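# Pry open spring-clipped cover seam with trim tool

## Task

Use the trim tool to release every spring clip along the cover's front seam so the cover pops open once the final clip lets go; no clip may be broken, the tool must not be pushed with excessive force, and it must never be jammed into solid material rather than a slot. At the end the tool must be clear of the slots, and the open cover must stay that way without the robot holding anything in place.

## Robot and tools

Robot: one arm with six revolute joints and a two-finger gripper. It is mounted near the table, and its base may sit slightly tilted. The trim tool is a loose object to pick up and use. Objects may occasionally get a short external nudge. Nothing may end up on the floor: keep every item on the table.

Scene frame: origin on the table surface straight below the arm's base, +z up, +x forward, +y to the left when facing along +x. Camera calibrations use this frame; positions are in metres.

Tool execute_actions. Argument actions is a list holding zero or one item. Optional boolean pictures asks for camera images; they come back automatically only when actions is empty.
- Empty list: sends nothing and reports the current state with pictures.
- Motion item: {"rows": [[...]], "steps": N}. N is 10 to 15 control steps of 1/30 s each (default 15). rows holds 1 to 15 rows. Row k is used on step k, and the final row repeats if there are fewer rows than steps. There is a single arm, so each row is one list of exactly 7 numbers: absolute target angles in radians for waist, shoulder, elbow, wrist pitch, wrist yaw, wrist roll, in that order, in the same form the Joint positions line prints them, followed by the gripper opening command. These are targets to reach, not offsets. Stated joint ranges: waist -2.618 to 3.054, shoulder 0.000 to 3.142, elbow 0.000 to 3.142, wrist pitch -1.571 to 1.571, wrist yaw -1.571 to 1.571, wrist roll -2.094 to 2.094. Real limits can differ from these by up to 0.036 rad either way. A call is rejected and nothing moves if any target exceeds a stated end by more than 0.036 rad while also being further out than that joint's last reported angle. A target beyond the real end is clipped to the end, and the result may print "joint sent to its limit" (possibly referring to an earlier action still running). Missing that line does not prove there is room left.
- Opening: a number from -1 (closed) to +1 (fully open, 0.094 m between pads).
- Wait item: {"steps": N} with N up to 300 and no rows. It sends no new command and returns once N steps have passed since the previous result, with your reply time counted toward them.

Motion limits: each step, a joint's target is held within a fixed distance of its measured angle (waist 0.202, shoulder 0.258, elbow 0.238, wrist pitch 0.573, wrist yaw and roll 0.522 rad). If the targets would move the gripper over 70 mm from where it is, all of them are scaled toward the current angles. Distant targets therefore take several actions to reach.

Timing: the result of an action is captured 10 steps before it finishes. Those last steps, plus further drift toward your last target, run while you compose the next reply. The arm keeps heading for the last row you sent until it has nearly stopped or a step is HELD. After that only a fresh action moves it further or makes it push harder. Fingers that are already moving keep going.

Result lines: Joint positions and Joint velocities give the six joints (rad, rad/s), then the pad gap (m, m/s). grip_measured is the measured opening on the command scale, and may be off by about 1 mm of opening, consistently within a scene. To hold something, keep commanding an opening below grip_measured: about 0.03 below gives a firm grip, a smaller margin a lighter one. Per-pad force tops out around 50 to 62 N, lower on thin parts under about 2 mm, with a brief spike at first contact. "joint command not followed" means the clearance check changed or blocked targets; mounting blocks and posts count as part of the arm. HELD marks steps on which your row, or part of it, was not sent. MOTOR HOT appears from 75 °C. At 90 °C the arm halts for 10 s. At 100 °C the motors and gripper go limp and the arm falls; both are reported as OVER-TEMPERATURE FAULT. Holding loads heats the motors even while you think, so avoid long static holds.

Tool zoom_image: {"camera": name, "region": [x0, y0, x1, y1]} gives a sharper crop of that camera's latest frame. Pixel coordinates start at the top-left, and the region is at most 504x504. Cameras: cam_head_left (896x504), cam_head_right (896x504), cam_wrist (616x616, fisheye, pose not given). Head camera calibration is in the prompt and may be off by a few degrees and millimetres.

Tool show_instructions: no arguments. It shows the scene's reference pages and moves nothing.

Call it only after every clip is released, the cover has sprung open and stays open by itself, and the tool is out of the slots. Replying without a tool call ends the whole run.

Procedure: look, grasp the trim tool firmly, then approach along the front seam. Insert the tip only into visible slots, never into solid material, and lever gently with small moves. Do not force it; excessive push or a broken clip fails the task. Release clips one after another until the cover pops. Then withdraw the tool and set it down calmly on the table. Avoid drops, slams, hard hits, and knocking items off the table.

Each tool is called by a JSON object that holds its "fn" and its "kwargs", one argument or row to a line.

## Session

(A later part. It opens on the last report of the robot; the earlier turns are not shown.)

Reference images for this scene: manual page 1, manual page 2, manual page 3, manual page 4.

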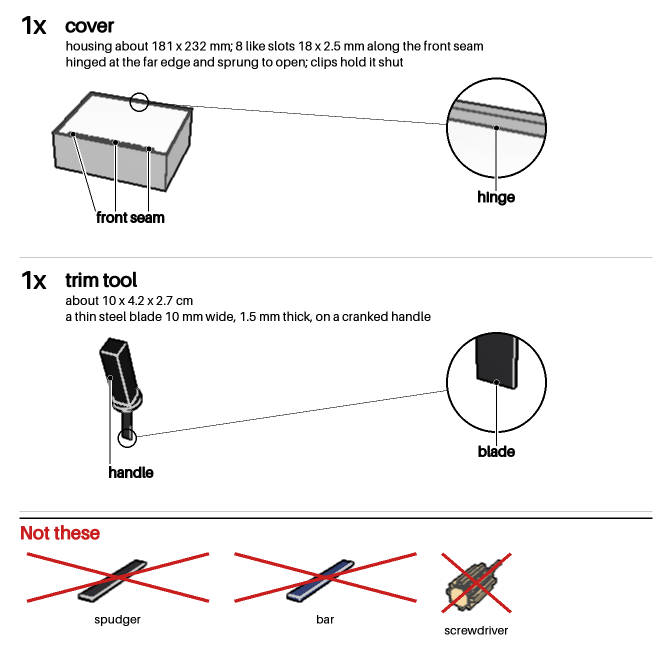

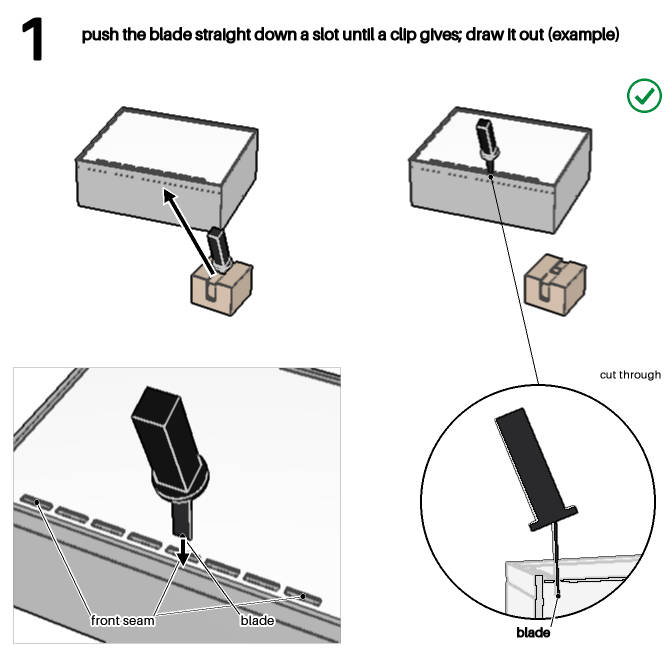

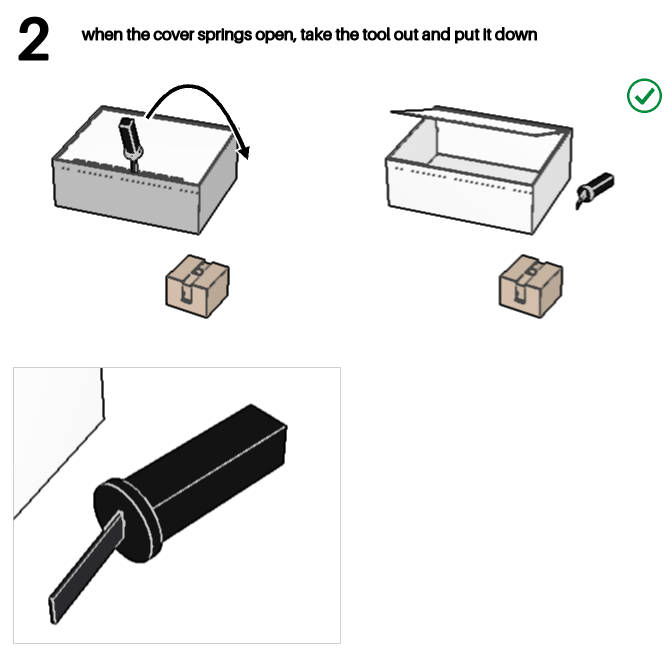

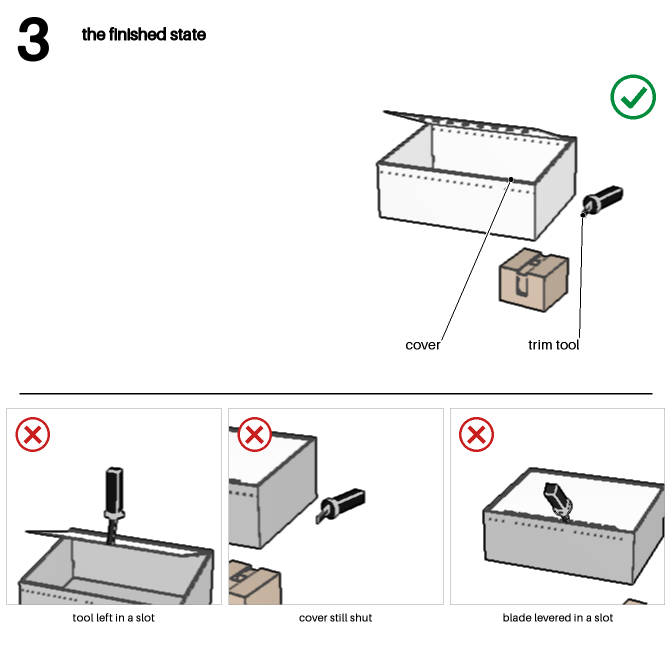

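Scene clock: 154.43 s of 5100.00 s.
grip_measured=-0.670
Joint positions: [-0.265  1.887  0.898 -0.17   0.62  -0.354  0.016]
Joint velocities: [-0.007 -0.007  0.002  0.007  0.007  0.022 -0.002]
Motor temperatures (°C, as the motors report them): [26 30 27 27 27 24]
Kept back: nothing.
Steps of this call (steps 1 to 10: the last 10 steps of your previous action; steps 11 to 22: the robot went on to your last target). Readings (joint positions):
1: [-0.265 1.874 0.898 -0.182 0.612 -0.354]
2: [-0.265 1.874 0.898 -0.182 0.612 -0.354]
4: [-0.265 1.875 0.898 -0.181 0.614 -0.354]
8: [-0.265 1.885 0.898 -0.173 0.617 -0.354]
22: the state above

Free at ~6 mm. Next step.

{"fn": "execute_actions", "kwargs": {
  "actions": [
    {"rows": [[-0.250,1.901,0.885,-0.156,0.630,-0.345,-0.705],[-0.250,1.906,0.885,-0.154,0.632,-0.345,-0.705],[-0.250,1.910,0.885,-0.152,0.634,-0.345,-0.705],[-0.250,1.913,0.885,-0.150,0.636,-0.345,-0.705],[-0.250,1.915,0.885,-0.147,0.638,-0.345,-0.705],[-0.250,1.916,0.885,-0.145,0.639,-0.345,-0.705],[-0.250,1.916,0.885,-0.143,0.640,-0.345,-0.705]], "steps": 10}
  ]
}}

{"fn": "execute_actions", "kwargs": {
  "actions": [
    {"steps": 22}
  ]
}}

Scene clock: 154.90 s of 5100.00 s.
grip_measured=-0.670
Joint positions: [-0.265  1.887  0.898 -0.17   0.62  -0.354  0.016]
Joint velocities: [ 0.002 -0.007  0.017 -0.11  -0.022 -0.037 -0.001]
Motor temperatures (°C, as the motors report them): [26 30 27 27 27 24]
Kept back: the last 10 steps of this action.
Steps of this call (steps 1 to 14: the robot went on to your last target). Readings (joint positions):
1: [-0.265 1.887 0.898 -0.170 0.620 -0.354]
2: [-0.265 1.887 0.898 -0.170 0.620 -0.354]
4: [-0.265 1.887 0.898 -0.170 0.620 -0.354]
8: [-0.265 1.887 0.898 -0.170 0.620 -0.354]
14: the state above

Scene clock: 155.63 s of 5100.00 s.
grip_measured=-0.670
Joint positions: [-0.265  1.899  0.898 -0.155  0.627 -0.354  0.016]
Joint velocities: [ 0.002 -0.012 -0.012 -0.051 -0.051 -0.081  0.   ]
Motor temperatures (°C, as the motors report them): [26 30 27 27 27 24]
Kept back: nothing.
Steps of this call (steps 1 to 10: the last 10 steps of your previous action; steps 11 to 22: the robot went on to your last target). Readings (joint positions):
1: [-0.265 1.887 0.898 -0.170 0.620 -0.354]
2: [-0.265 1.887 0.898 -0.170 0.620 -0.354]
4: [-0.265 1.888 0.898 -0.168 0.622 -0.354]
8: [-0.265 1.897 0.898 -0.158 0.625 -0.354]
22: the state above

{"fn": "execute_actions", "kwargs": {
  "actions": [
    {"rows": [[-0.250,1.913,0.885,-0.142,0.638,-0.345,-0.705],[-0.250,1.918,0.885,-0.140,0.640,-0.345,-0.705],[-0.250,1.922,0.885,-0.138,0.642,-0.345,-0.705],[-0.250,1.925,0.885,-0.136,0.644,-0.345,-0.705],[-0.250,1.927,0.885,-0.134,0.645,-0.345,-0.705],[-0.250,1.928,0.885,-0.132,0.646,-0.345,-0.705]], "steps": 10}
  ]
}}

{"fn": "execute_actions", "kwargs": {
  "actions": [
    {"steps": 20}
  ]
}}

Scene clock: 156.37 s of 5100.00 s.
grip_measured=-0.670
Joint positions: [-0.265  1.899  0.898 -0.155  0.627 -0.354  0.016]
Joint velocities: [ 0.002  0.002 -0.017  0.022 -0.007 -0.051  0.   ]
Motor temperatures (°C, as the motors report them): [26 30 27 27 27 24]
Kept back: the last 10 steps of this action.
Steps of this call (steps 1 to 15: the robot went on to your last target; steps 16 to 22: nothing new was sent). Readings (joint positions):
1: [-0.265 1.899 0.898 -0.155 0.627 -0.354]
2: [-0.265 1.899 0.898 -0.155 0.627 -0.354]
4: [-0.265 1.899 0.898 -0.155 0.627 -0.354]
8: [-0.265 1.899 0.898 -0.155 0.627 -0.354]
22: the state above

Scene clock: 157.03 s of 5100.00 s.
grip_measured=-0.670
Joint positions: [-0.265  1.911  0.898 -0.142  0.633 -0.354  0.016]
Joint velocities: [-0.007 -0.017  0.012 -0.066 -0.007 -0.022 -0.001]
Motor temperatures (°C, as the motors report them): [26 30 27 27 27 24]
Kept back: nothing.
Steps of this call (steps 1 to 10: the last 10 steps of your previous action; steps 11 to 20: the robot went on to your last target). Readings (joint positions):
1: [-0.265 1.899 0.898 -0.155 0.627 -0.354]
2: [-0.265 1.899 0.898 -0.155 0.627 -0.354]
4: [-0.265 1.899 0.898 -0.154 0.629 -0.354]
8: [-0.265 1.908 0.898 -0.146 0.632 -0.354]
20: the state above

{"fn": "execute_actions", "kwargs": {
  "actions": [
    {"rows": [[-0.250,1.900,0.885,-0.145,0.633,-0.345,-0.705],[-0.250,1.888,0.885,-0.152,0.628,-0.345,-0.705],[-0.250,1.882,0.885,-0.158,0.624,-0.345,-0.705],[-0.250,1.877,0.885,-0.164,0.621,-0.345,-0.705],[-0.250,1.872,0.885,-0.170,0.617,-0.345,-0.705],[-0.250,1.866,0.885,-0.176,0.614,-0.345,-0.705],[-0.250,1.860,0.885,-0.182,0.610,-0.345,-0.705],[-0.250,1.854,0.885,-0.189,0.606,-0.345,-0.705],[-0.250,1.848,0.885,-0.196,0.602,-0.345,-0.705],[-0.250,1.842,0.885,-0.203,0.598,-0.345,-0.705],[-0.250,1.836,0.885,-0.210,0.594,-0.345,-0.705],[-0.250,1.830,0.885,-0.217,0.590,-0.345,-0.705],[-0.250,1.825,0.885,-0.224,0.586,-0.345,-0.705],[-0.250,1.821,0.885,-0.231,0.582,-0.345,-0.705],[-0.250,1.818,0.885,-0.238,0.579,-0.345,-0.705]], "steps": 15}
  ]
}}

{"fn": "execute_actions", "kwargs": {
  "actions": [
    {"rows": [[-0.250,1.818,0.885,-0.238,0.579,-0.345,-0.705]], "steps": 10}
  ]
}}

{"fn": "execute_actions", "kwargs": {
  "actions": [
    {"rows": [[-0.245,1.825,0.880,-0.236,0.582,-0.340,-0.705],[-0.240,1.835,0.878,-0.230,0.586,-0.335,-0.705],[-0.235,1.845,0.876,-0.224,0.590,-0.330,-0.705],[-0.230,1.852,0.874,-0.218,0.593,-0.325,-0.705],[-0.225,1.858,0.872,-0.212,0.596,-0.319,-0.705],[-0.220,1.864,0.870,-0.207,0.598,-0.313,-0.705],[-0.215,1.870,0.868,-0.202,0.600,-0.307,-0.705],[-0.210,1.875,0.866,-0.197,0.602,-0.301,-0.705],[-0.206,1.880,0.864,-0.193,0.604,-0.295,-0.705],[-0.203,1.884,0.863,-0.189,0.605,-0.290,-0.705],[-0.200,1.887,0.862,-0.186,0.606,-0.287,-0.705]], "steps": 13}
  ]
}}

{"fn": "execute_actions", "kwargs": {
  "actions": [
    {"steps": 26}
  ],
  "pictures": true
}}

{"fn": "zoom_image", "kwargs": {
  "camera": "cam_wrist",
  "region": [281, 232, 341, 262]
}}

Scene clock: 160.73 s of 5100.00 s.
grip_measured=-0.670
Joint positions: [-0.265  1.904  0.898 -0.146  0.632 -0.354  0.016]
Joint velocities: [-0.002 -0.139  0.002 -0.066 -0.037  0.037  0.001]
Motor temperatures (°C, as the motors report them): [26 30 27 27 27 24]
Steps of this call (steps 1 to 15: the robot went on to your last target; steps 16 to 90: nothing new was sent; then 0.53 s passed at rest; steps 91 to 95: the first 5 steps of this action). Readings (joint positions):
91: [-0.265 1.911 0.898 -0.142 0.633 -0.354]
92: [-0.265 1.911 0.898 -0.142 0.633 -0.354]
94: [-0.265 1.907 0.898 -0.143 0.632 -0.354]
95: the state above

Scene clock: 161.07 s of 5100.00 s.
grip_measured=-0.670
Joint positions: [-0.265  1.843  0.898 -0.197  0.608 -0.354  0.016]
Joint velocities: [-0.007 -0.159 -0.007 -0.154 -0.139  0.022 -0.   ]
Motor temperatures (°C, as the motors report them): [26 30 27 27 27 24]
Kept back: the last 10 steps of this action.
Steps of this call (steps 1 to 10: the last 10 steps of your previous action). Readings (joint positions):
1: [-0.265 1.898 0.898 -0.149 0.631 -0.354]
2: [-0.265 1.892 0.898 -0.155 0.630 -0.354]
4: [-0.265 1.880 0.898 -0.168 0.627 -0.354]
8: [-0.265 1.855 0.898 -0.189 0.615 -0.354]
10: the state above

Scene clock: 161.50 s of 5100.00 s.
grip_measured=-0.670
Joint positions: [-0.263  1.834  0.898 -0.218  0.594 -0.349  0.016]
Joint velocities: [ 0.042  0.007 -0.002  0.022  0.007  0.11   0.001]
Motor temperatures (°C, as the motors report them): [26 30 27 27 27 24]
Steps of this call (steps 1 to 10: the last 10 steps of your previous action; steps 11 to 13: the first 3 steps of this action). Readings (joint positions):
11: [-0.265 1.834 0.898 -0.218 0.594 -0.353]
12: [-0.265 1.834 0.898 -0.218 0.594 -0.351]
13: the state above

Scene clock: 162.37 s of 5100.00 s.
grip_measured=-0.670
Joint positions: [-0.216  1.875  0.882 -0.202  0.597 -0.297  0.016]
Joint velocities: [ 0.012  0.002  0.012 -0.125  0.007 -0.081  0.001]
Motor temperatures (°C, as the motors report them): [26 30 27 27 27 24]
Kept back: nothing.
Steps of this call (steps 1 to 10: the last 10 steps of your previous action; steps 11 to 26: the robot went on to your last target). Readings (joint positions):
1: [-0.260 1.834 0.898 -0.218 0.594 -0.346]
2: [-0.256 1.834 0.898 -0.218 0.594 -0.343]
4: [-0.245 1.839 0.898 -0.216 0.594 -0.334]
8: [-0.224 1.864 0.896 -0.208 0.595 -0.315]
26: the state above

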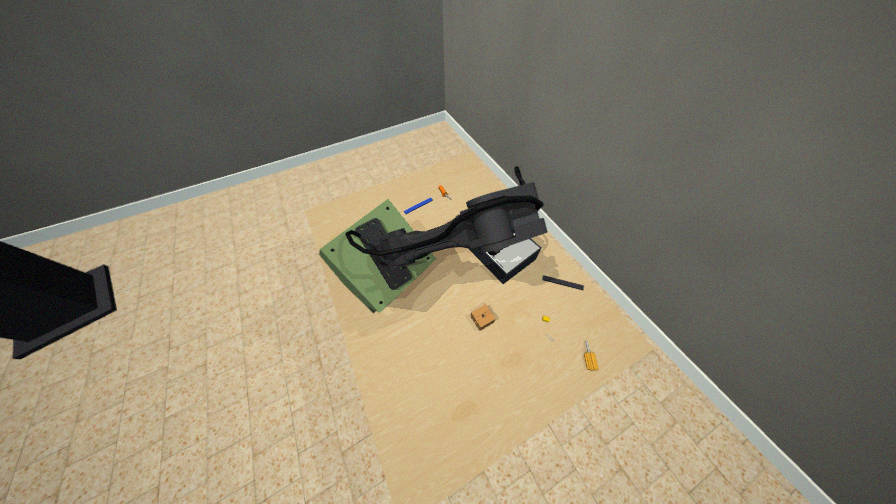

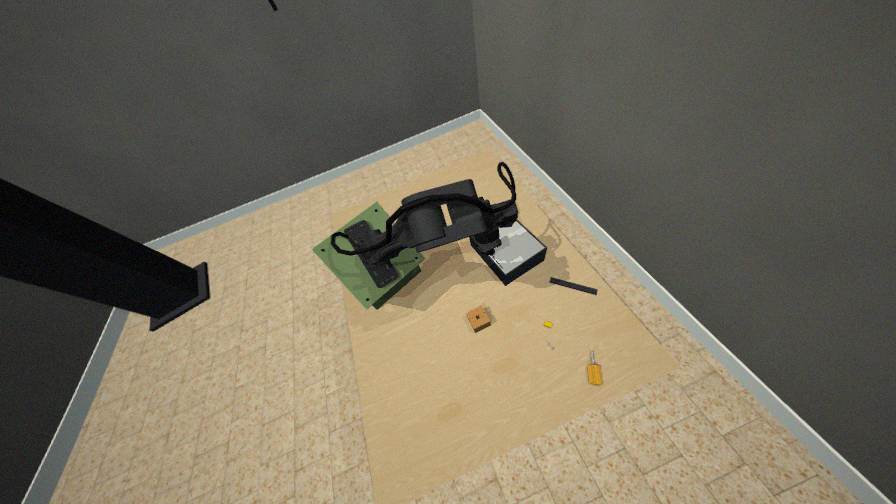

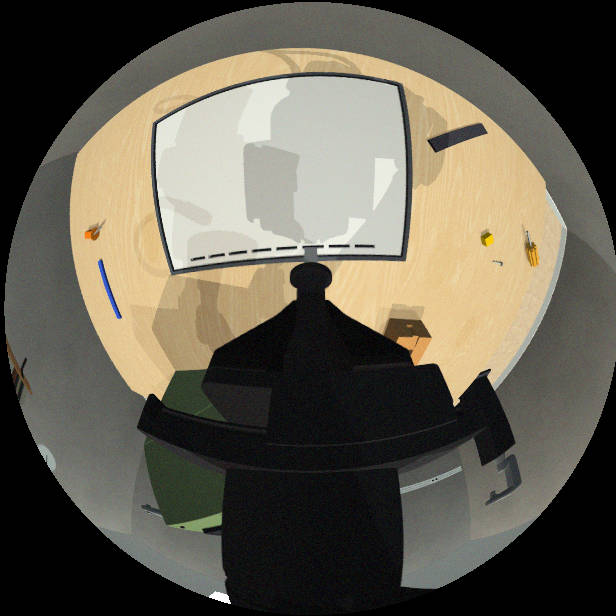

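Region (281, 232, 341, 262) of cam_wrist's 616x616 image, scaled by 8.400, with more detail than that image has.

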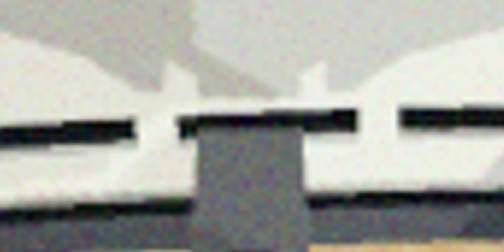

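{"fn": "execute_actions", "kwargs": {
  "actions": [
    {"rows": [[-0.200,1.889,0.862,-0.186,0.606,-0.287,-0.705],[-0.200,1.894,0.862,-0.184,0.610,-0.287,-0.705],[-0.200,1.898,0.862,-0.182,0.613,-0.287,-0.705],[-0.200,1.901,0.862,-0.180,0.616,-0.287,-0.705],[-0.200,1.903,0.862,-0.177,0.618,-0.287,-0.705],[-0.200,1.903,0.862,-0.175,0.620,-0.287,-0.705],[-0.200,1.903,0.862,-0.173,0.621,-0.287,-0.705]], "steps": 10}
  ]
}}

{"fn": "execute_actions", "kwargs": {
  "actions": [
    {"steps": 24}
  ],
  "pictures": true
}}

{"fn": "zoom_image", "kwargs": {
  "camera": "cam_wrist",
  "region": [281, 232, 341, 262]
}}

Scene clock: 163.03 s of 5100.00 s.
grip_measured=-0.670
Joint positions: [-0.216  1.875  0.882 -0.202  0.597 -0.296  0.016]
Joint velocities: [ 0.017  0.017 -0.012 -0.081 -0.037 -0.007 -0.   ]
Motor temperatures (°C, as the motors report them): [26 30 27 27 27 24]
Kept back: the last 10 steps of this action.
Steps of this call (steps 1 to 15: the robot went on to your last target; steps 16 to 20: nothing new was sent). Readings (joint positions):
1: [-0.216 1.875 0.882 -0.202 0.597 -0.296]
2: [-0.216 1.875 0.882 -0.202 0.597 -0.296]
4: [-0.216 1.875 0.882 -0.202 0.597 -0.296]
8: [-0.216 1.875 0.882 -0.202 0.597 -0.296]
20: the state above

Scene clock: 163.83 s of 5100.00 s.
grip_measured=-0.670
Joint positions: [-0.216  1.888  0.882 -0.189  0.611 -0.296  0.016]
Joint velocities: [-0.002 -0.002 -0.007  0.037  0.022  0.051  0.001]
Motor temperatures (°C, as the motors report them): [26 30 27 27 27 24]
Kept back: nothing.
Steps of this call (steps 1 to 10: the last 10 steps of your previous action; steps 11 to 24: the robot went on to your last target). Readings (joint positions):
1: [-0.216 1.875 0.882 -0.202 0.597 -0.296]
2: [-0.216 1.875 0.882 -0.202 0.597 -0.296]
4: [-0.216 1.876 0.882 -0.200 0.600 -0.296]
8: [-0.216 1.886 0.882 -0.194 0.606 -0.296]
24: the state above

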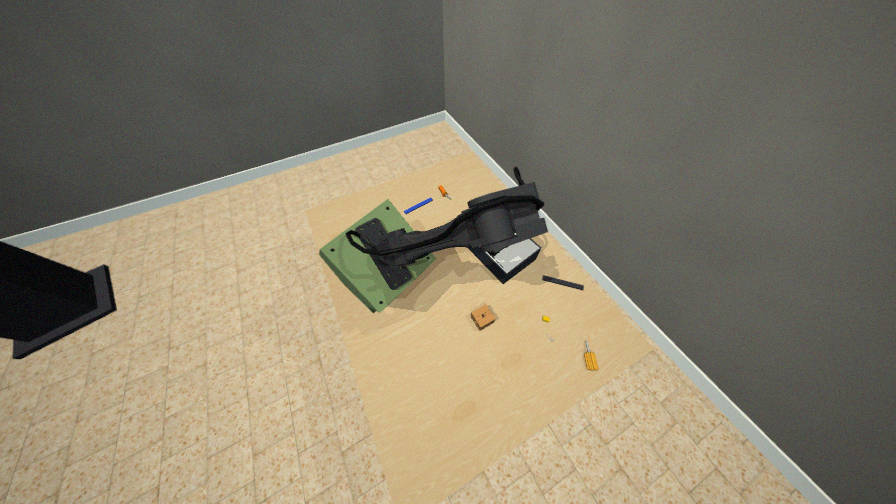

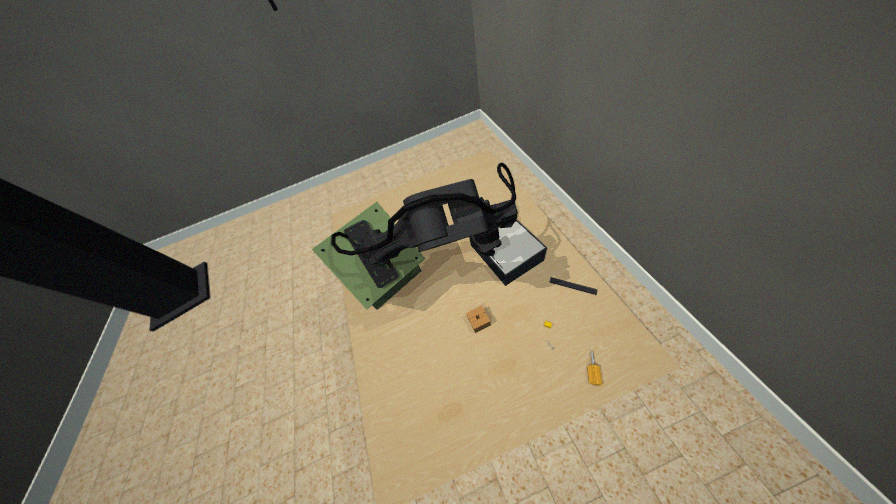

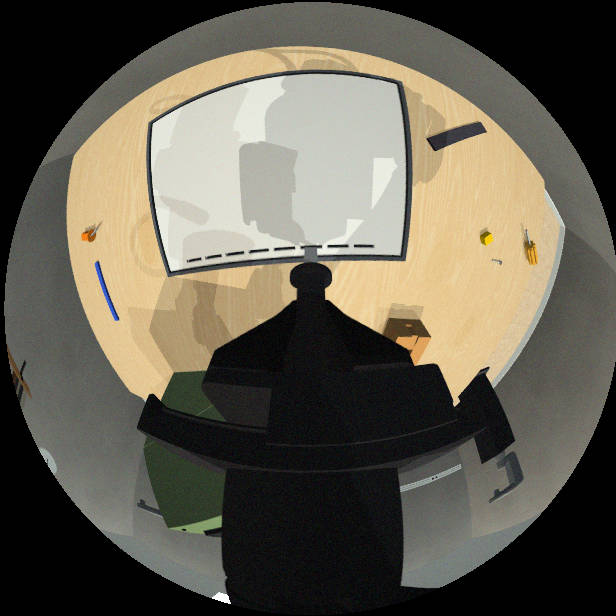

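Region (281, 232, 341, 262) of cam_wrist's 616x616 image, scaled by 8.400, with more detail than that image has.

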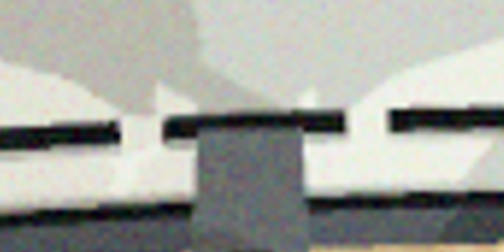

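{"fn": "execute_actions", "kwargs": {
  "actions": [
    {"rows": [[-0.200,1.900,0.862,-0.171,0.621,-0.287,-0.705],[-0.200,1.906,0.862,-0.169,0.623,-0.287,-0.705],[-0.200,1.911,0.862,-0.167,0.625,-0.287,-0.705],[-0.200,1.914,0.862,-0.165,0.627,-0.287,-0.705],[-0.200,1.916,0.862,-0.162,0.629,-0.287,-0.705],[-0.200,1.916,0.862,-0.159,0.630,-0.287,-0.705],[-0.200,1.916,0.862,-0.157,0.631,-0.287,-0.705]], "steps": 10}
  ]
}}

{"fn": "execute_actions", "kwargs": {
  "actions": [
    {"steps": 24}
  ],
  "pictures": true
}}

{"fn": "zoom_image", "kwargs": {
  "camera": "cam_wrist",
  "region": [281, 232, 341, 262]
}}

Scene clock: 164.50 s of 5100.00 s.
grip_measured=-0.670
Joint positions: [-0.216  1.888  0.882 -0.189  0.612 -0.296  0.016]
Joint velocities: [-0.007  0.007  0.002 -0.022 -0.022 -0.022 -0.002]
Motor temperatures (°C, as the motors report them): [26 30 27 27 27 24]
Kept back: the last 10 steps of this action.
Steps of this call (steps 1 to 15: the robot went on to your last target; steps 16 to 20: nothing new was sent). Readings (joint positions):
1: [-0.216 1.888 0.882 -0.189 0.611 -0.296]
2: [-0.216 1.888 0.882 -0.189 0.611 -0.296]
4: [-0.216 1.888 0.882 -0.189 0.612 -0.296]
8: [-0.216 1.888 0.882 -0.189 0.612 -0.296]
20: the state above

Scene clock: 165.30 s of 5100.00 s.
grip_measured=-0.670
Joint positions: [-0.216  1.901  0.882 -0.174  0.621 -0.296  0.016]
Joint velocities: [-0.002 -0.017 -0.007  0.051 -0.051  0.066  0.001]
Motor temperatures (°C, as the motors report them): [26 30 27 27 27 24]
Kept back: nothing.
Steps of this call (steps 1 to 10: the last 10 steps of your previous action; steps 11 to 24: the robot went on to your last target). Readings (joint positions):
1: [-0.216 1.888 0.882 -0.189 0.612 -0.296]
2: [-0.216 1.888 0.882 -0.189 0.612 -0.296]
4: [-0.216 1.889 0.882 -0.186 0.614 -0.296]
8: [-0.216 1.899 0.882 -0.179 0.618 -0.296]
24: the state above

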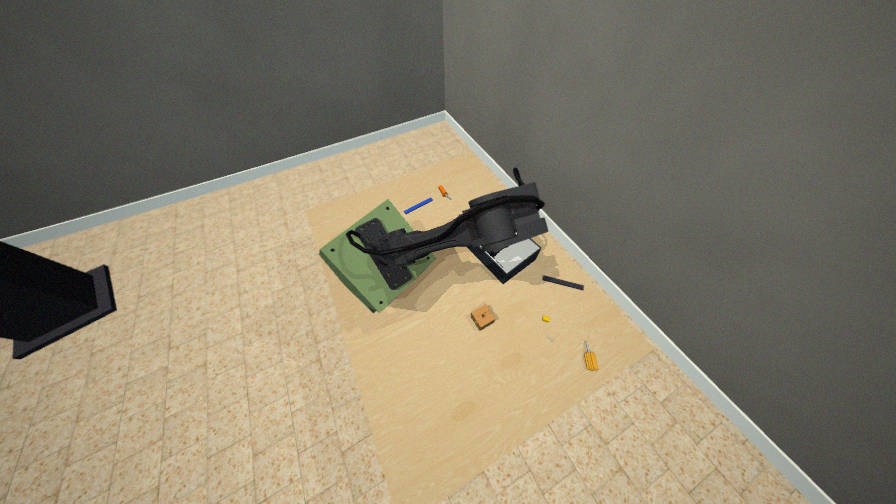

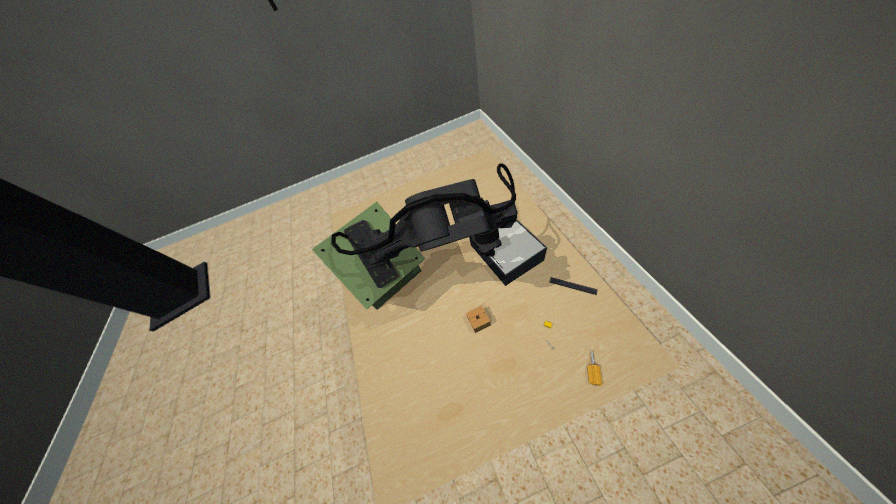

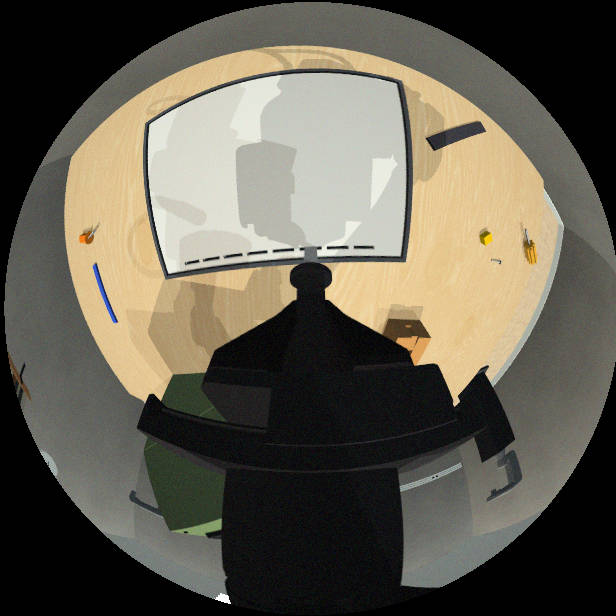

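Region (281, 232, 341, 262) of cam_wrist's 616x616 image, scaled by 8.400, with more detail than that image has.

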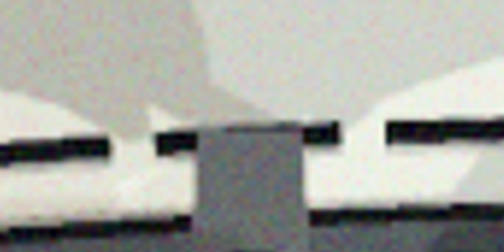

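Entered. Continue.

{"fn": "execute_actions", "kwargs": {
  "actions": [
    {"rows": [[-0.200,1.914,0.862,-0.158,0.631,-0.287,-0.705],[-0.200,1.920,0.862,-0.156,0.633,-0.287,-0.705],[-0.200,1.924,0.862,-0.154,0.635,-0.287,-0.705],[-0.200,1.927,0.862,-0.152,0.637,-0.287,-0.705],[-0.200,1.929,0.862,-0.149,0.638,-0.287,-0.705],[-0.200,1.929,0.862,-0.147,0.639,-0.287,-0.705],[-0.200,1.929,0.862,-0.145,0.640,-0.287,-0.705]], "steps": 10}
  ]
}}

{"fn": "execute_actions", "kwargs": {
  "actions": [
    {"steps": 20}
  ]
}}

{"fn": "execute_actions", "kwargs": {
  "actions": [
    {"rows": [[-0.200,1.928,0.862,-0.146,0.640,-0.287,-0.705],[-0.200,1.933,0.862,-0.144,0.642,-0.287,-0.705],[-0.200,1.937,0.862,-0.142,0.644,-0.287,-0.705],[-0.200,1.940,0.862,-0.140,0.646,-0.287,-0.705],[-0.200,1.942,0.862,-0.137,0.647,-0.287,-0.705],[-0.200,1.942,0.862,-0.135,0.648,-0.287,-0.705],[-0.200,1.942,0.862,-0.133,0.649,-0.287,-0.705]], "steps": 10}
  ]
}}

{"fn": "execute_actions", "kwargs": {
  "actions": [
    {"steps": 20}
  ]
}}

Scene clock: 165.97 s of 5100.00 s.
grip_measured=-0.670
Joint positions: [-0.216  1.901  0.882 -0.174  0.621 -0.296  0.016]
Joint velocities: [-0.007 -0.002 -0.002 -0.007 -0.007 -0.095 -0.   ]
Motor temperatures (°C, as the motors report them): [26 30 27 27 27 24]
Kept back: the last 10 steps of this action.
Steps of this call (steps 1 to 15: the robot went on to your last target; steps 16 to 20: nothing new was sent). Readings (joint positions):
1: [-0.216 1.901 0.882 -0.174 0.621 -0.296]
2: [-0.216 1.901 0.882 -0.174 0.621 -0.296]
4: [-0.216 1.901 0.882 -0.174 0.621 -0.296]
8: [-0.216 1.901 0.882 -0.174 0.621 -0.296]
20: the state above

Scene clock: 166.63 s of 5100.00 s.
grip_measured=-0.670
Joint positions: [-0.216  1.913  0.882 -0.161  0.63  -0.296  0.016]
Joint velocities: [-0.012 -0.007  0.002 -0.051 -0.051 -0.051  0.   ]
Motor temperatures (°C, as the motors report them): [26 30 27 27 27 24]
Kept back: nothing.
Steps of this call (steps 1 to 10: the last 10 steps of your previous action; steps 11 to 20: the robot went on to your last target). Readings (joint positions):
1: [-0.216 1.901 0.882 -0.174 0.621 -0.296]
2: [-0.216 1.901 0.882 -0.173 0.622 -0.296]
4: [-0.216 1.902 0.882 -0.172 0.624 -0.296]
8: [-0.216 1.912 0.882 -0.164 0.627 -0.296]
20: the state above

Scene clock: 166.67 s of 5100.00 s.
grip_measured=-0.670
Joint positions: [-0.216  1.913  0.882 -0.161  0.63  -0.296  0.016]
Joint velocities: [-0.002 -0.012 -0.007  0.022 -0.051  0.007  0.001]
Motor temperatures (°C, as the motors report them): [26 30 27 27 27 24]
Kept back: the last 10 steps of this action.
Steps of this call (step 1: the robot went on to your last target). Readings (joint positions):
1: the state above

Scene clock: 167.33 s of 5100.00 s.
grip_measured=-0.670
Joint positions: [-0.216  1.926  0.882 -0.147  0.637 -0.296  0.016]
Joint velocities: [ 0.007 -0.017  0.002 -0.051  0.037 -0.022 -0.001]
Motor temperatures (°C, as the motors report them): [26 30 27 27 27 24]
Kept back: nothing.
Steps of this call (steps 1 to 10: the last 10 steps of your previous action; steps 11 to 20: the robot went on to your last target). Readings (joint positions):
1: [-0.216 1.913 0.882 -0.161 0.630 -0.296]
2: [-0.216 1.913 0.882 -0.161 0.630 -0.296]
4: [-0.216 1.914 0.882 -0.160 0.632 -0.296]
8: [-0.216 1.924 0.882 -0.150 0.635 -0.296]
20: the state above

{"fn": "execute_actions", "kwargs": {
  "actions": [
    {"rows": [[-0.200,1.941,0.862,-0.133,0.649,-0.287,-0.705],[-0.200,1.946,0.862,-0.131,0.651,-0.287,-0.705],[-0.200,1.950,0.862,-0.129,0.653,-0.287,-0.705],[-0.200,1.953,0.862,-0.127,0.654,-0.287,-0.705],[-0.200,1.955,0.862,-0.124,0.655,-0.287,-0.705],[-0.200,1.955,0.862,-0.122,0.656,-0.287,-0.705],[-0.200,1.955,0.862,-0.120,0.657,-0.287,-0.705]], "steps": 10}
  ]
}}

{"fn": "execute_actions", "kwargs": {
  "actions": [
    {"steps": 20}
  ]
}}

Scene clock: 167.77 s of 5100.00 s.
grip_measured=-0.670
Joint positions: [-0.216  1.926  0.882 -0.147  0.637 -0.296  0.016]
Joint velocities: [ 0.012  0.007 -0.012  0.051 -0.007 -0.051  0.   ]
Motor temperatures (°C, as the motors report them): [26 30 27 27 27 24]
Kept back: the last 10 steps of this action.
Steps of this call (steps 1 to 13: the robot went on to your last target). Readings (joint positions):
1: [-0.216 1.926 0.882 -0.147 0.637 -0.296]
2: [-0.216 1.926 0.882 -0.147 0.637 -0.296]
4: [-0.216 1.926 0.882 -0.147 0.637 -0.296]
8: [-0.216 1.926 0.882 -0.147 0.637 -0.296]
13: the state above

Scene clock: 168.43 s of 5100.00 s.
grip_measured=-0.670
Joint positions: [-0.216  1.938  0.882 -0.132  0.644 -0.296  0.016]
Joint velocities: [-0.002  0.002  0.007 -0.051  0.007 -0.022 -0.   ]
Motor temperatures (°C, as the motors report them): [26 30 27 27 27 24]
Kept back: nothing.
Steps of this call (steps 1 to 10: the last 10 steps of your previous action; steps 11 to 20: the robot went on to your last target). Readings (joint positions):
1: [-0.216 1.926 0.882 -0.147 0.637 -0.296]
2: [-0.216 1.926 0.882 -0.147 0.638 -0.296]
4: [-0.216 1.927 0.882 -0.145 0.640 -0.296]
8: [-0.216 1.936 0.882 -0.135 0.643 -0.296]
20: the state above

{"fn": "execute_actions", "kwargs": {
  "actions": [
    {"rows": [[-0.200,1.927,0.862,-0.135,0.644,-0.287,-0.705],[-0.200,1.915,0.862,-0.142,0.639,-0.287,-0.705],[-0.200,1.909,0.862,-0.148,0.635,-0.287,-0.705],[-0.200,1.904,0.862,-0.154,0.631,-0.287,-0.705],[-0.200,1.899,0.862,-0.160,0.627,-0.287,-0.705],[-0.200,1.894,0.862,-0.166,0.623,-0.287,-0.705],[-0.200,1.889,0.862,-0.172,0.619,-0.287,-0.705],[-0.200,1.884,0.862,-0.178,0.615,-0.287,-0.705],[-0.200,1.879,0.862,-0.185,0.611,-0.287,-0.705],[-0.200,1.874,0.862,-0.192,0.607,-0.287,-0.705],[-0.200,1.869,0.862,-0.199,0.603,-0.287,-0.705],[-0.200,1.864,0.862,-0.206,0.599,-0.287,-0.705],[-0.200,1.860,0.862,-0.213,0.595,-0.287,-0.705],[-0.200,1.856,0.862,-0.219,0.592,-0.287,-0.705],[-0.200,1.854,0.862,-0.224,0.589,-0.287,-0.705]], "steps": 15}
  ]
}}

{"fn": "execute_actions", "kwargs": {
  "actions": [
    {"rows": [[-0.200,1.854,0.862,-0.224,0.589,-0.287,-0.705]], "steps": 10}
  ]
}}

{"fn": "execute_actions", "kwargs": {
  "actions": [
    {"rows": [[-0.195,1.862,0.860,-0.220,0.595,-0.282,-0.705],[-0.190,1.872,0.858,-0.214,0.600,-0.277,-0.705],[-0.185,1.882,0.857,-0.208,0.604,-0.272,-0.705],[-0.180,1.889,0.856,-0.202,0.607,-0.267,-0.705],[-0.175,1.895,0.855,-0.196,0.610,-0.261,-0.705],[-0.170,1.901,0.853,-0.191,0.613,-0.255,-0.705],[-0.165,1.906,0.852,-0.186,0.615,-0.249,-0.705],[-0.160,1.911,0.850,-0.181,0.617,-0.243,-0.705],[-0.155,1.915,0.849,-0.177,0.619,-0.238,-0.705],[-0.151,1.919,0.848,-0.173,0.621,-0.233,-0.705],[-0.148,1.9215,0.847,-0.169,0.622,-0.229,-0.705]], "steps": 13}
  ]
}}

{"fn": "execute_actions", "kwargs": {
  "actions": [
    {"steps": 26}
  ],
  "pictures": true
}}

{"fn": "zoom_image", "kwargs": {
  "camera": "cam_wrist",
  "region": [281, 232, 341, 262]
}}

Scene clock: 171.40 s of 5100.00 s.
grip_measured=-0.670
Joint positions: [-0.216  1.931  0.882 -0.136  0.643 -0.296  0.016]
Joint velocities: [-0.002 -0.129 -0.007 -0.081 -0.051  0.022 -0.001]
Motor temperatures (°C, as the motors report them): [26 30 27 27 27 24]
Steps of this call (steps 1 to 15: the robot went on to your last target; steps 16 to 84: nothing new was sent; steps 85 to 89: the first 5 steps of this action). Readings (joint positions):
85: [-0.216 1.938 0.882 -0.132 0.644 -0.296]
86: [-0.216 1.938 0.882 -0.132 0.644 -0.296]
88: [-0.216 1.934 0.882 -0.134 0.643 -0.296]
89: the state above

Scene clock: 171.73 s of 5100.00 s.
grip_measured=-0.670
Joint positions: [-0.216  1.878  0.882 -0.186  0.617 -0.296  0.016]
Joint velocities: [-0.007 -0.129  0.017 -0.007 -0.139  0.037  0.001]
Motor temperatures (°C, as the motors report them): [26 30 27 27 27 24]
Kept back: the last 10 steps of this action.
Steps of this call (steps 1 to 10: the last 10 steps of your previous action). Readings (joint positions):
1: [-0.216 1.925 0.882 -0.140 0.642 -0.296]
2: [-0.216 1.920 0.882 -0.146 0.640 -0.296]
4: [-0.216 1.909 0.882 -0.158 0.637 -0.296]
8: [-0.216 1.888 0.882 -0.178 0.624 -0.296]
10: the state above

Scene clock: 172.17 s of 5100.00 s.
grip_measured=-0.670
Joint positions: [-0.214  1.871  0.882 -0.204  0.603 -0.291  0.016]
Joint velocities: [ 0.071 -0.017  0.002  0.081 -0.081  0.081 -0.001]
Motor temperatures (°C, as the motors report them): [26 30 27 27 27 24]
Steps of this call (steps 1 to 10: the last 10 steps of your previous action; steps 11 to 13: the first 3 steps of this action). Readings (joint positions):
11: [-0.216 1.871 0.882 -0.204 0.603 -0.295]
12: [-0.216 1.871 0.882 -0.204 0.603 -0.293]
13: the state above

Scene clock: 173.03 s of 5100.00 s.
grip_measured=-0.670
Joint positions: [-0.165  1.908  0.868 -0.185  0.612 -0.238  0.016]
Joint velocities: [ 0.007  0.007 -0.017  0.007 -0.007 -0.051 -0.001]
Motor temperatures (°C, as the motors report them): [26 30 27 27 27 24]
Kept back: nothing.
Steps of this call (steps 1 to 10: the last 10 steps of your previous action; steps 11 to 26: the robot went on to your last target). Readings (joint positions):
1: [-0.211 1.871 0.882 -0.204 0.603 -0.288]
2: [-0.207 1.871 0.882 -0.204 0.603 -0.285]
4: [-0.195 1.875 0.882 -0.202 0.605 -0.276]
8: [-0.173 1.899 0.881 -0.194 0.608 -0.257]
26: the state above

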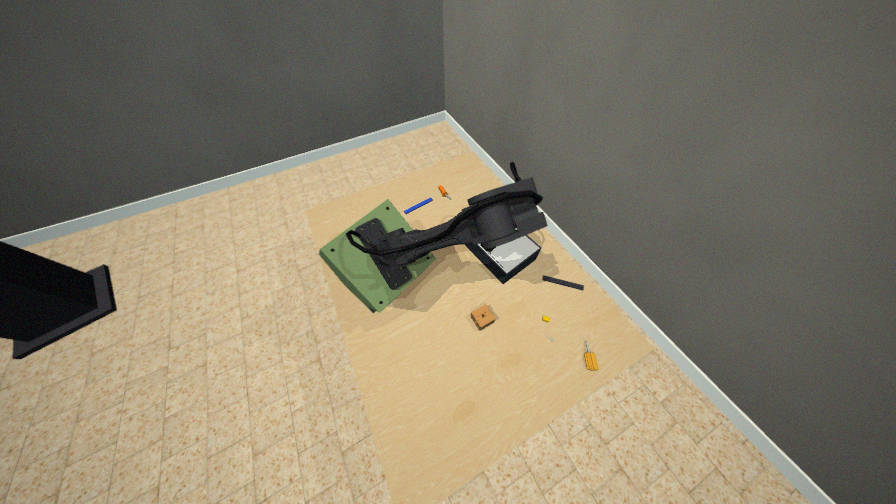

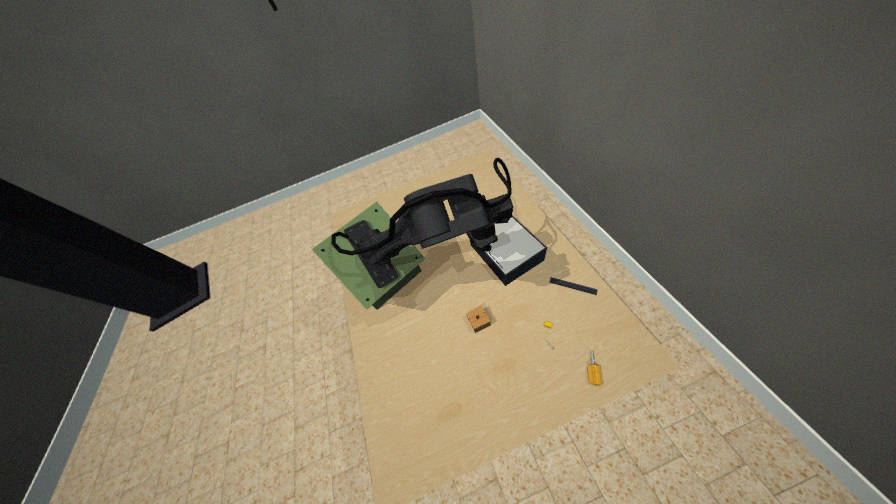

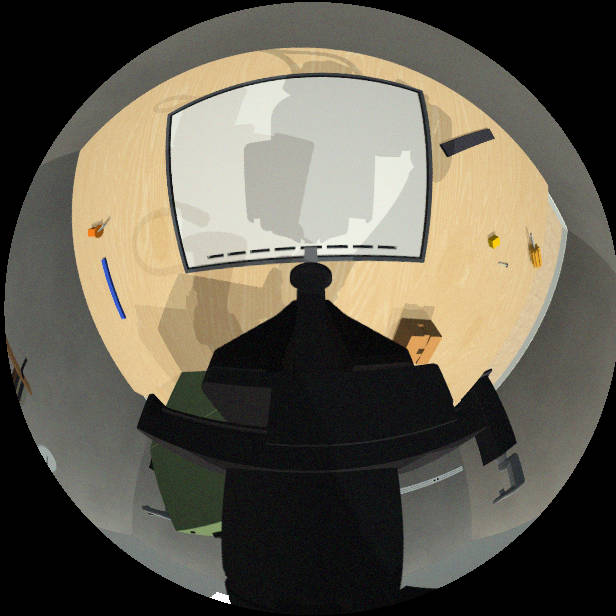

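Region (281, 232, 341, 262) of cam_wrist's 616x616 image, scaled by 8.400, with more detail than that image has.

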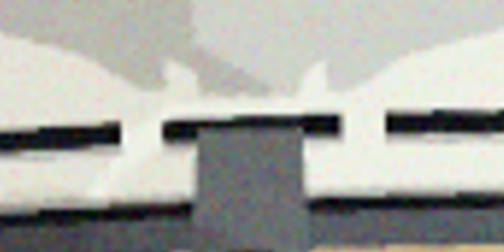

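{"fn": "execute_actions", "kwargs": {
  "actions": [
    {"rows": [[-0.148,1.922,0.847,-0.169,0.622,-0.229,-0.705],[-0.148,1.927,0.847,-0.167,0.624,-0.229,-0.705],[-0.148,1.931,0.847,-0.165,0.626,-0.229,-0.705],[-0.148,1.934,0.847,-0.163,0.628,-0.229,-0.705],[-0.148,1.936,0.847,-0.160,0.630,-0.229,-0.705],[-0.148,1.936,0.847,-0.158,0.631,-0.229,-0.705],[-0.148,1.936,0.847,-0.156,0.631,-0.229,-0.705]], "steps": 10}
  ]
}}

{"fn": "execute_actions", "kwargs": {
  "actions": [
    {"steps": 24}
  ],
  "pictures": true
}}

{"fn": "zoom_image", "kwargs": {
  "camera": "cam_wrist",
  "region": [281, 232, 341, 262]
}}

Scene clock: 173.83 s of 5100.00 s.
grip_measured=-0.670
Joint positions: [-0.165  1.908  0.868 -0.185  0.613 -0.238  0.016]
Joint velocities: [ 0.002 -0.007  0.012 -0.022 -0.022 -0.081 -0.001]
Motor temperatures (°C, as the motors report them): [26 30 27 27 27 24]
Kept back: the last 10 steps of this action.
Steps of this call (steps 1 to 15: the robot went on to your last target; steps 16 to 24: nothing new was sent). Readings (joint positions):
1: [-0.165 1.908 0.868 -0.185 0.612 -0.238]
2: [-0.165 1.908 0.868 -0.185 0.612 -0.238]
4: [-0.165 1.908 0.868 -0.185 0.612 -0.238]
8: [-0.165 1.908 0.868 -0.185 0.612 -0.238]
24: the state above

Scene clock: 174.63 s of 5100.00 s.
grip_measured=-0.670
Joint positions: [-0.165  1.921  0.868 -0.173  0.621 -0.238  0.016]
Joint velocities: [-0.002 -0.012  0.002  0.022  0.081 -0.066 -0.   ]
Motor temperatures (°C, as the motors report them): [26 30 27 27 27 24]
Kept back: nothing.
Steps of this call (steps 1 to 10: the last 10 steps of your previous action; steps 11 to 24: the robot went on to your last target). Readings (joint positions):
1: [-0.165 1.908 0.868 -0.185 0.613 -0.238]
2: [-0.165 1.908 0.868 -0.185 0.613 -0.238]
4: [-0.165 1.909 0.868 -0.183 0.614 -0.238]
8: [-0.165 1.919 0.868 -0.177 0.619 -0.238]
24: the state above

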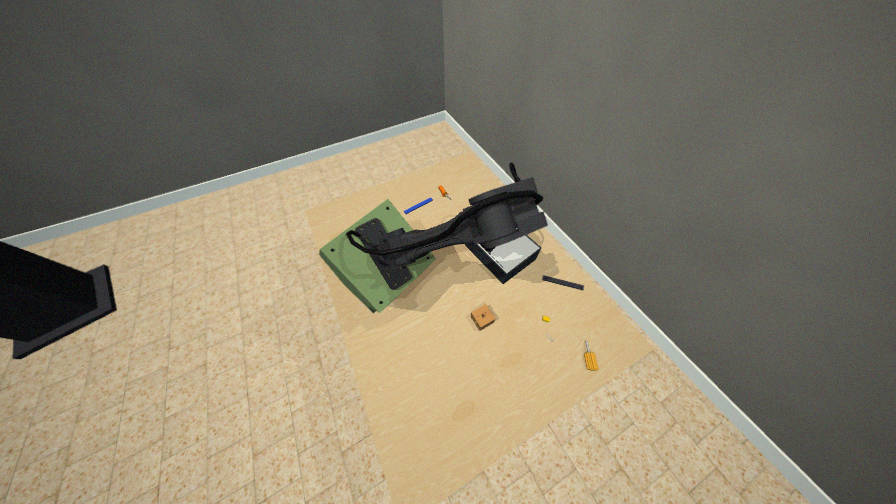

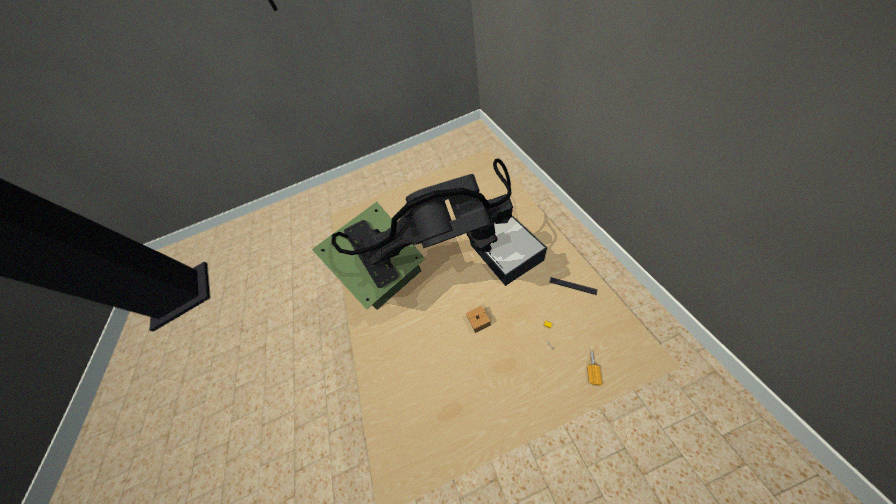

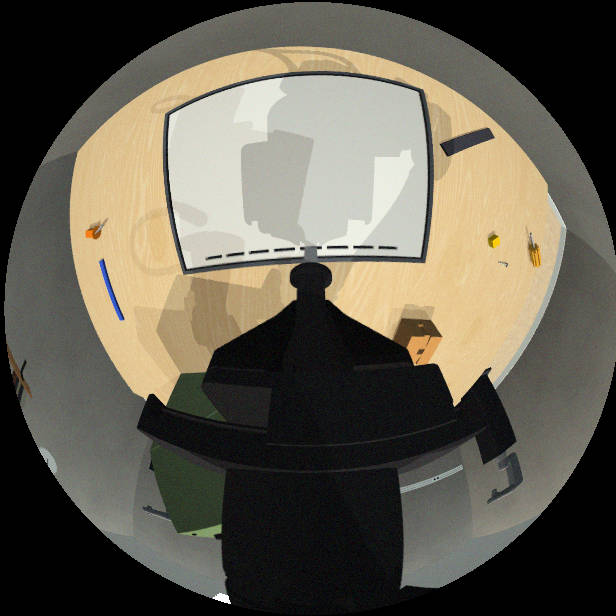

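Region (281, 232, 341, 262) of cam_wrist's 616x616 image, scaled by 8.400, with more detail than that image has.

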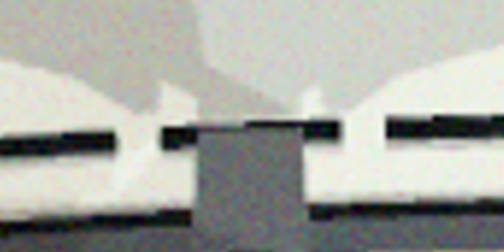

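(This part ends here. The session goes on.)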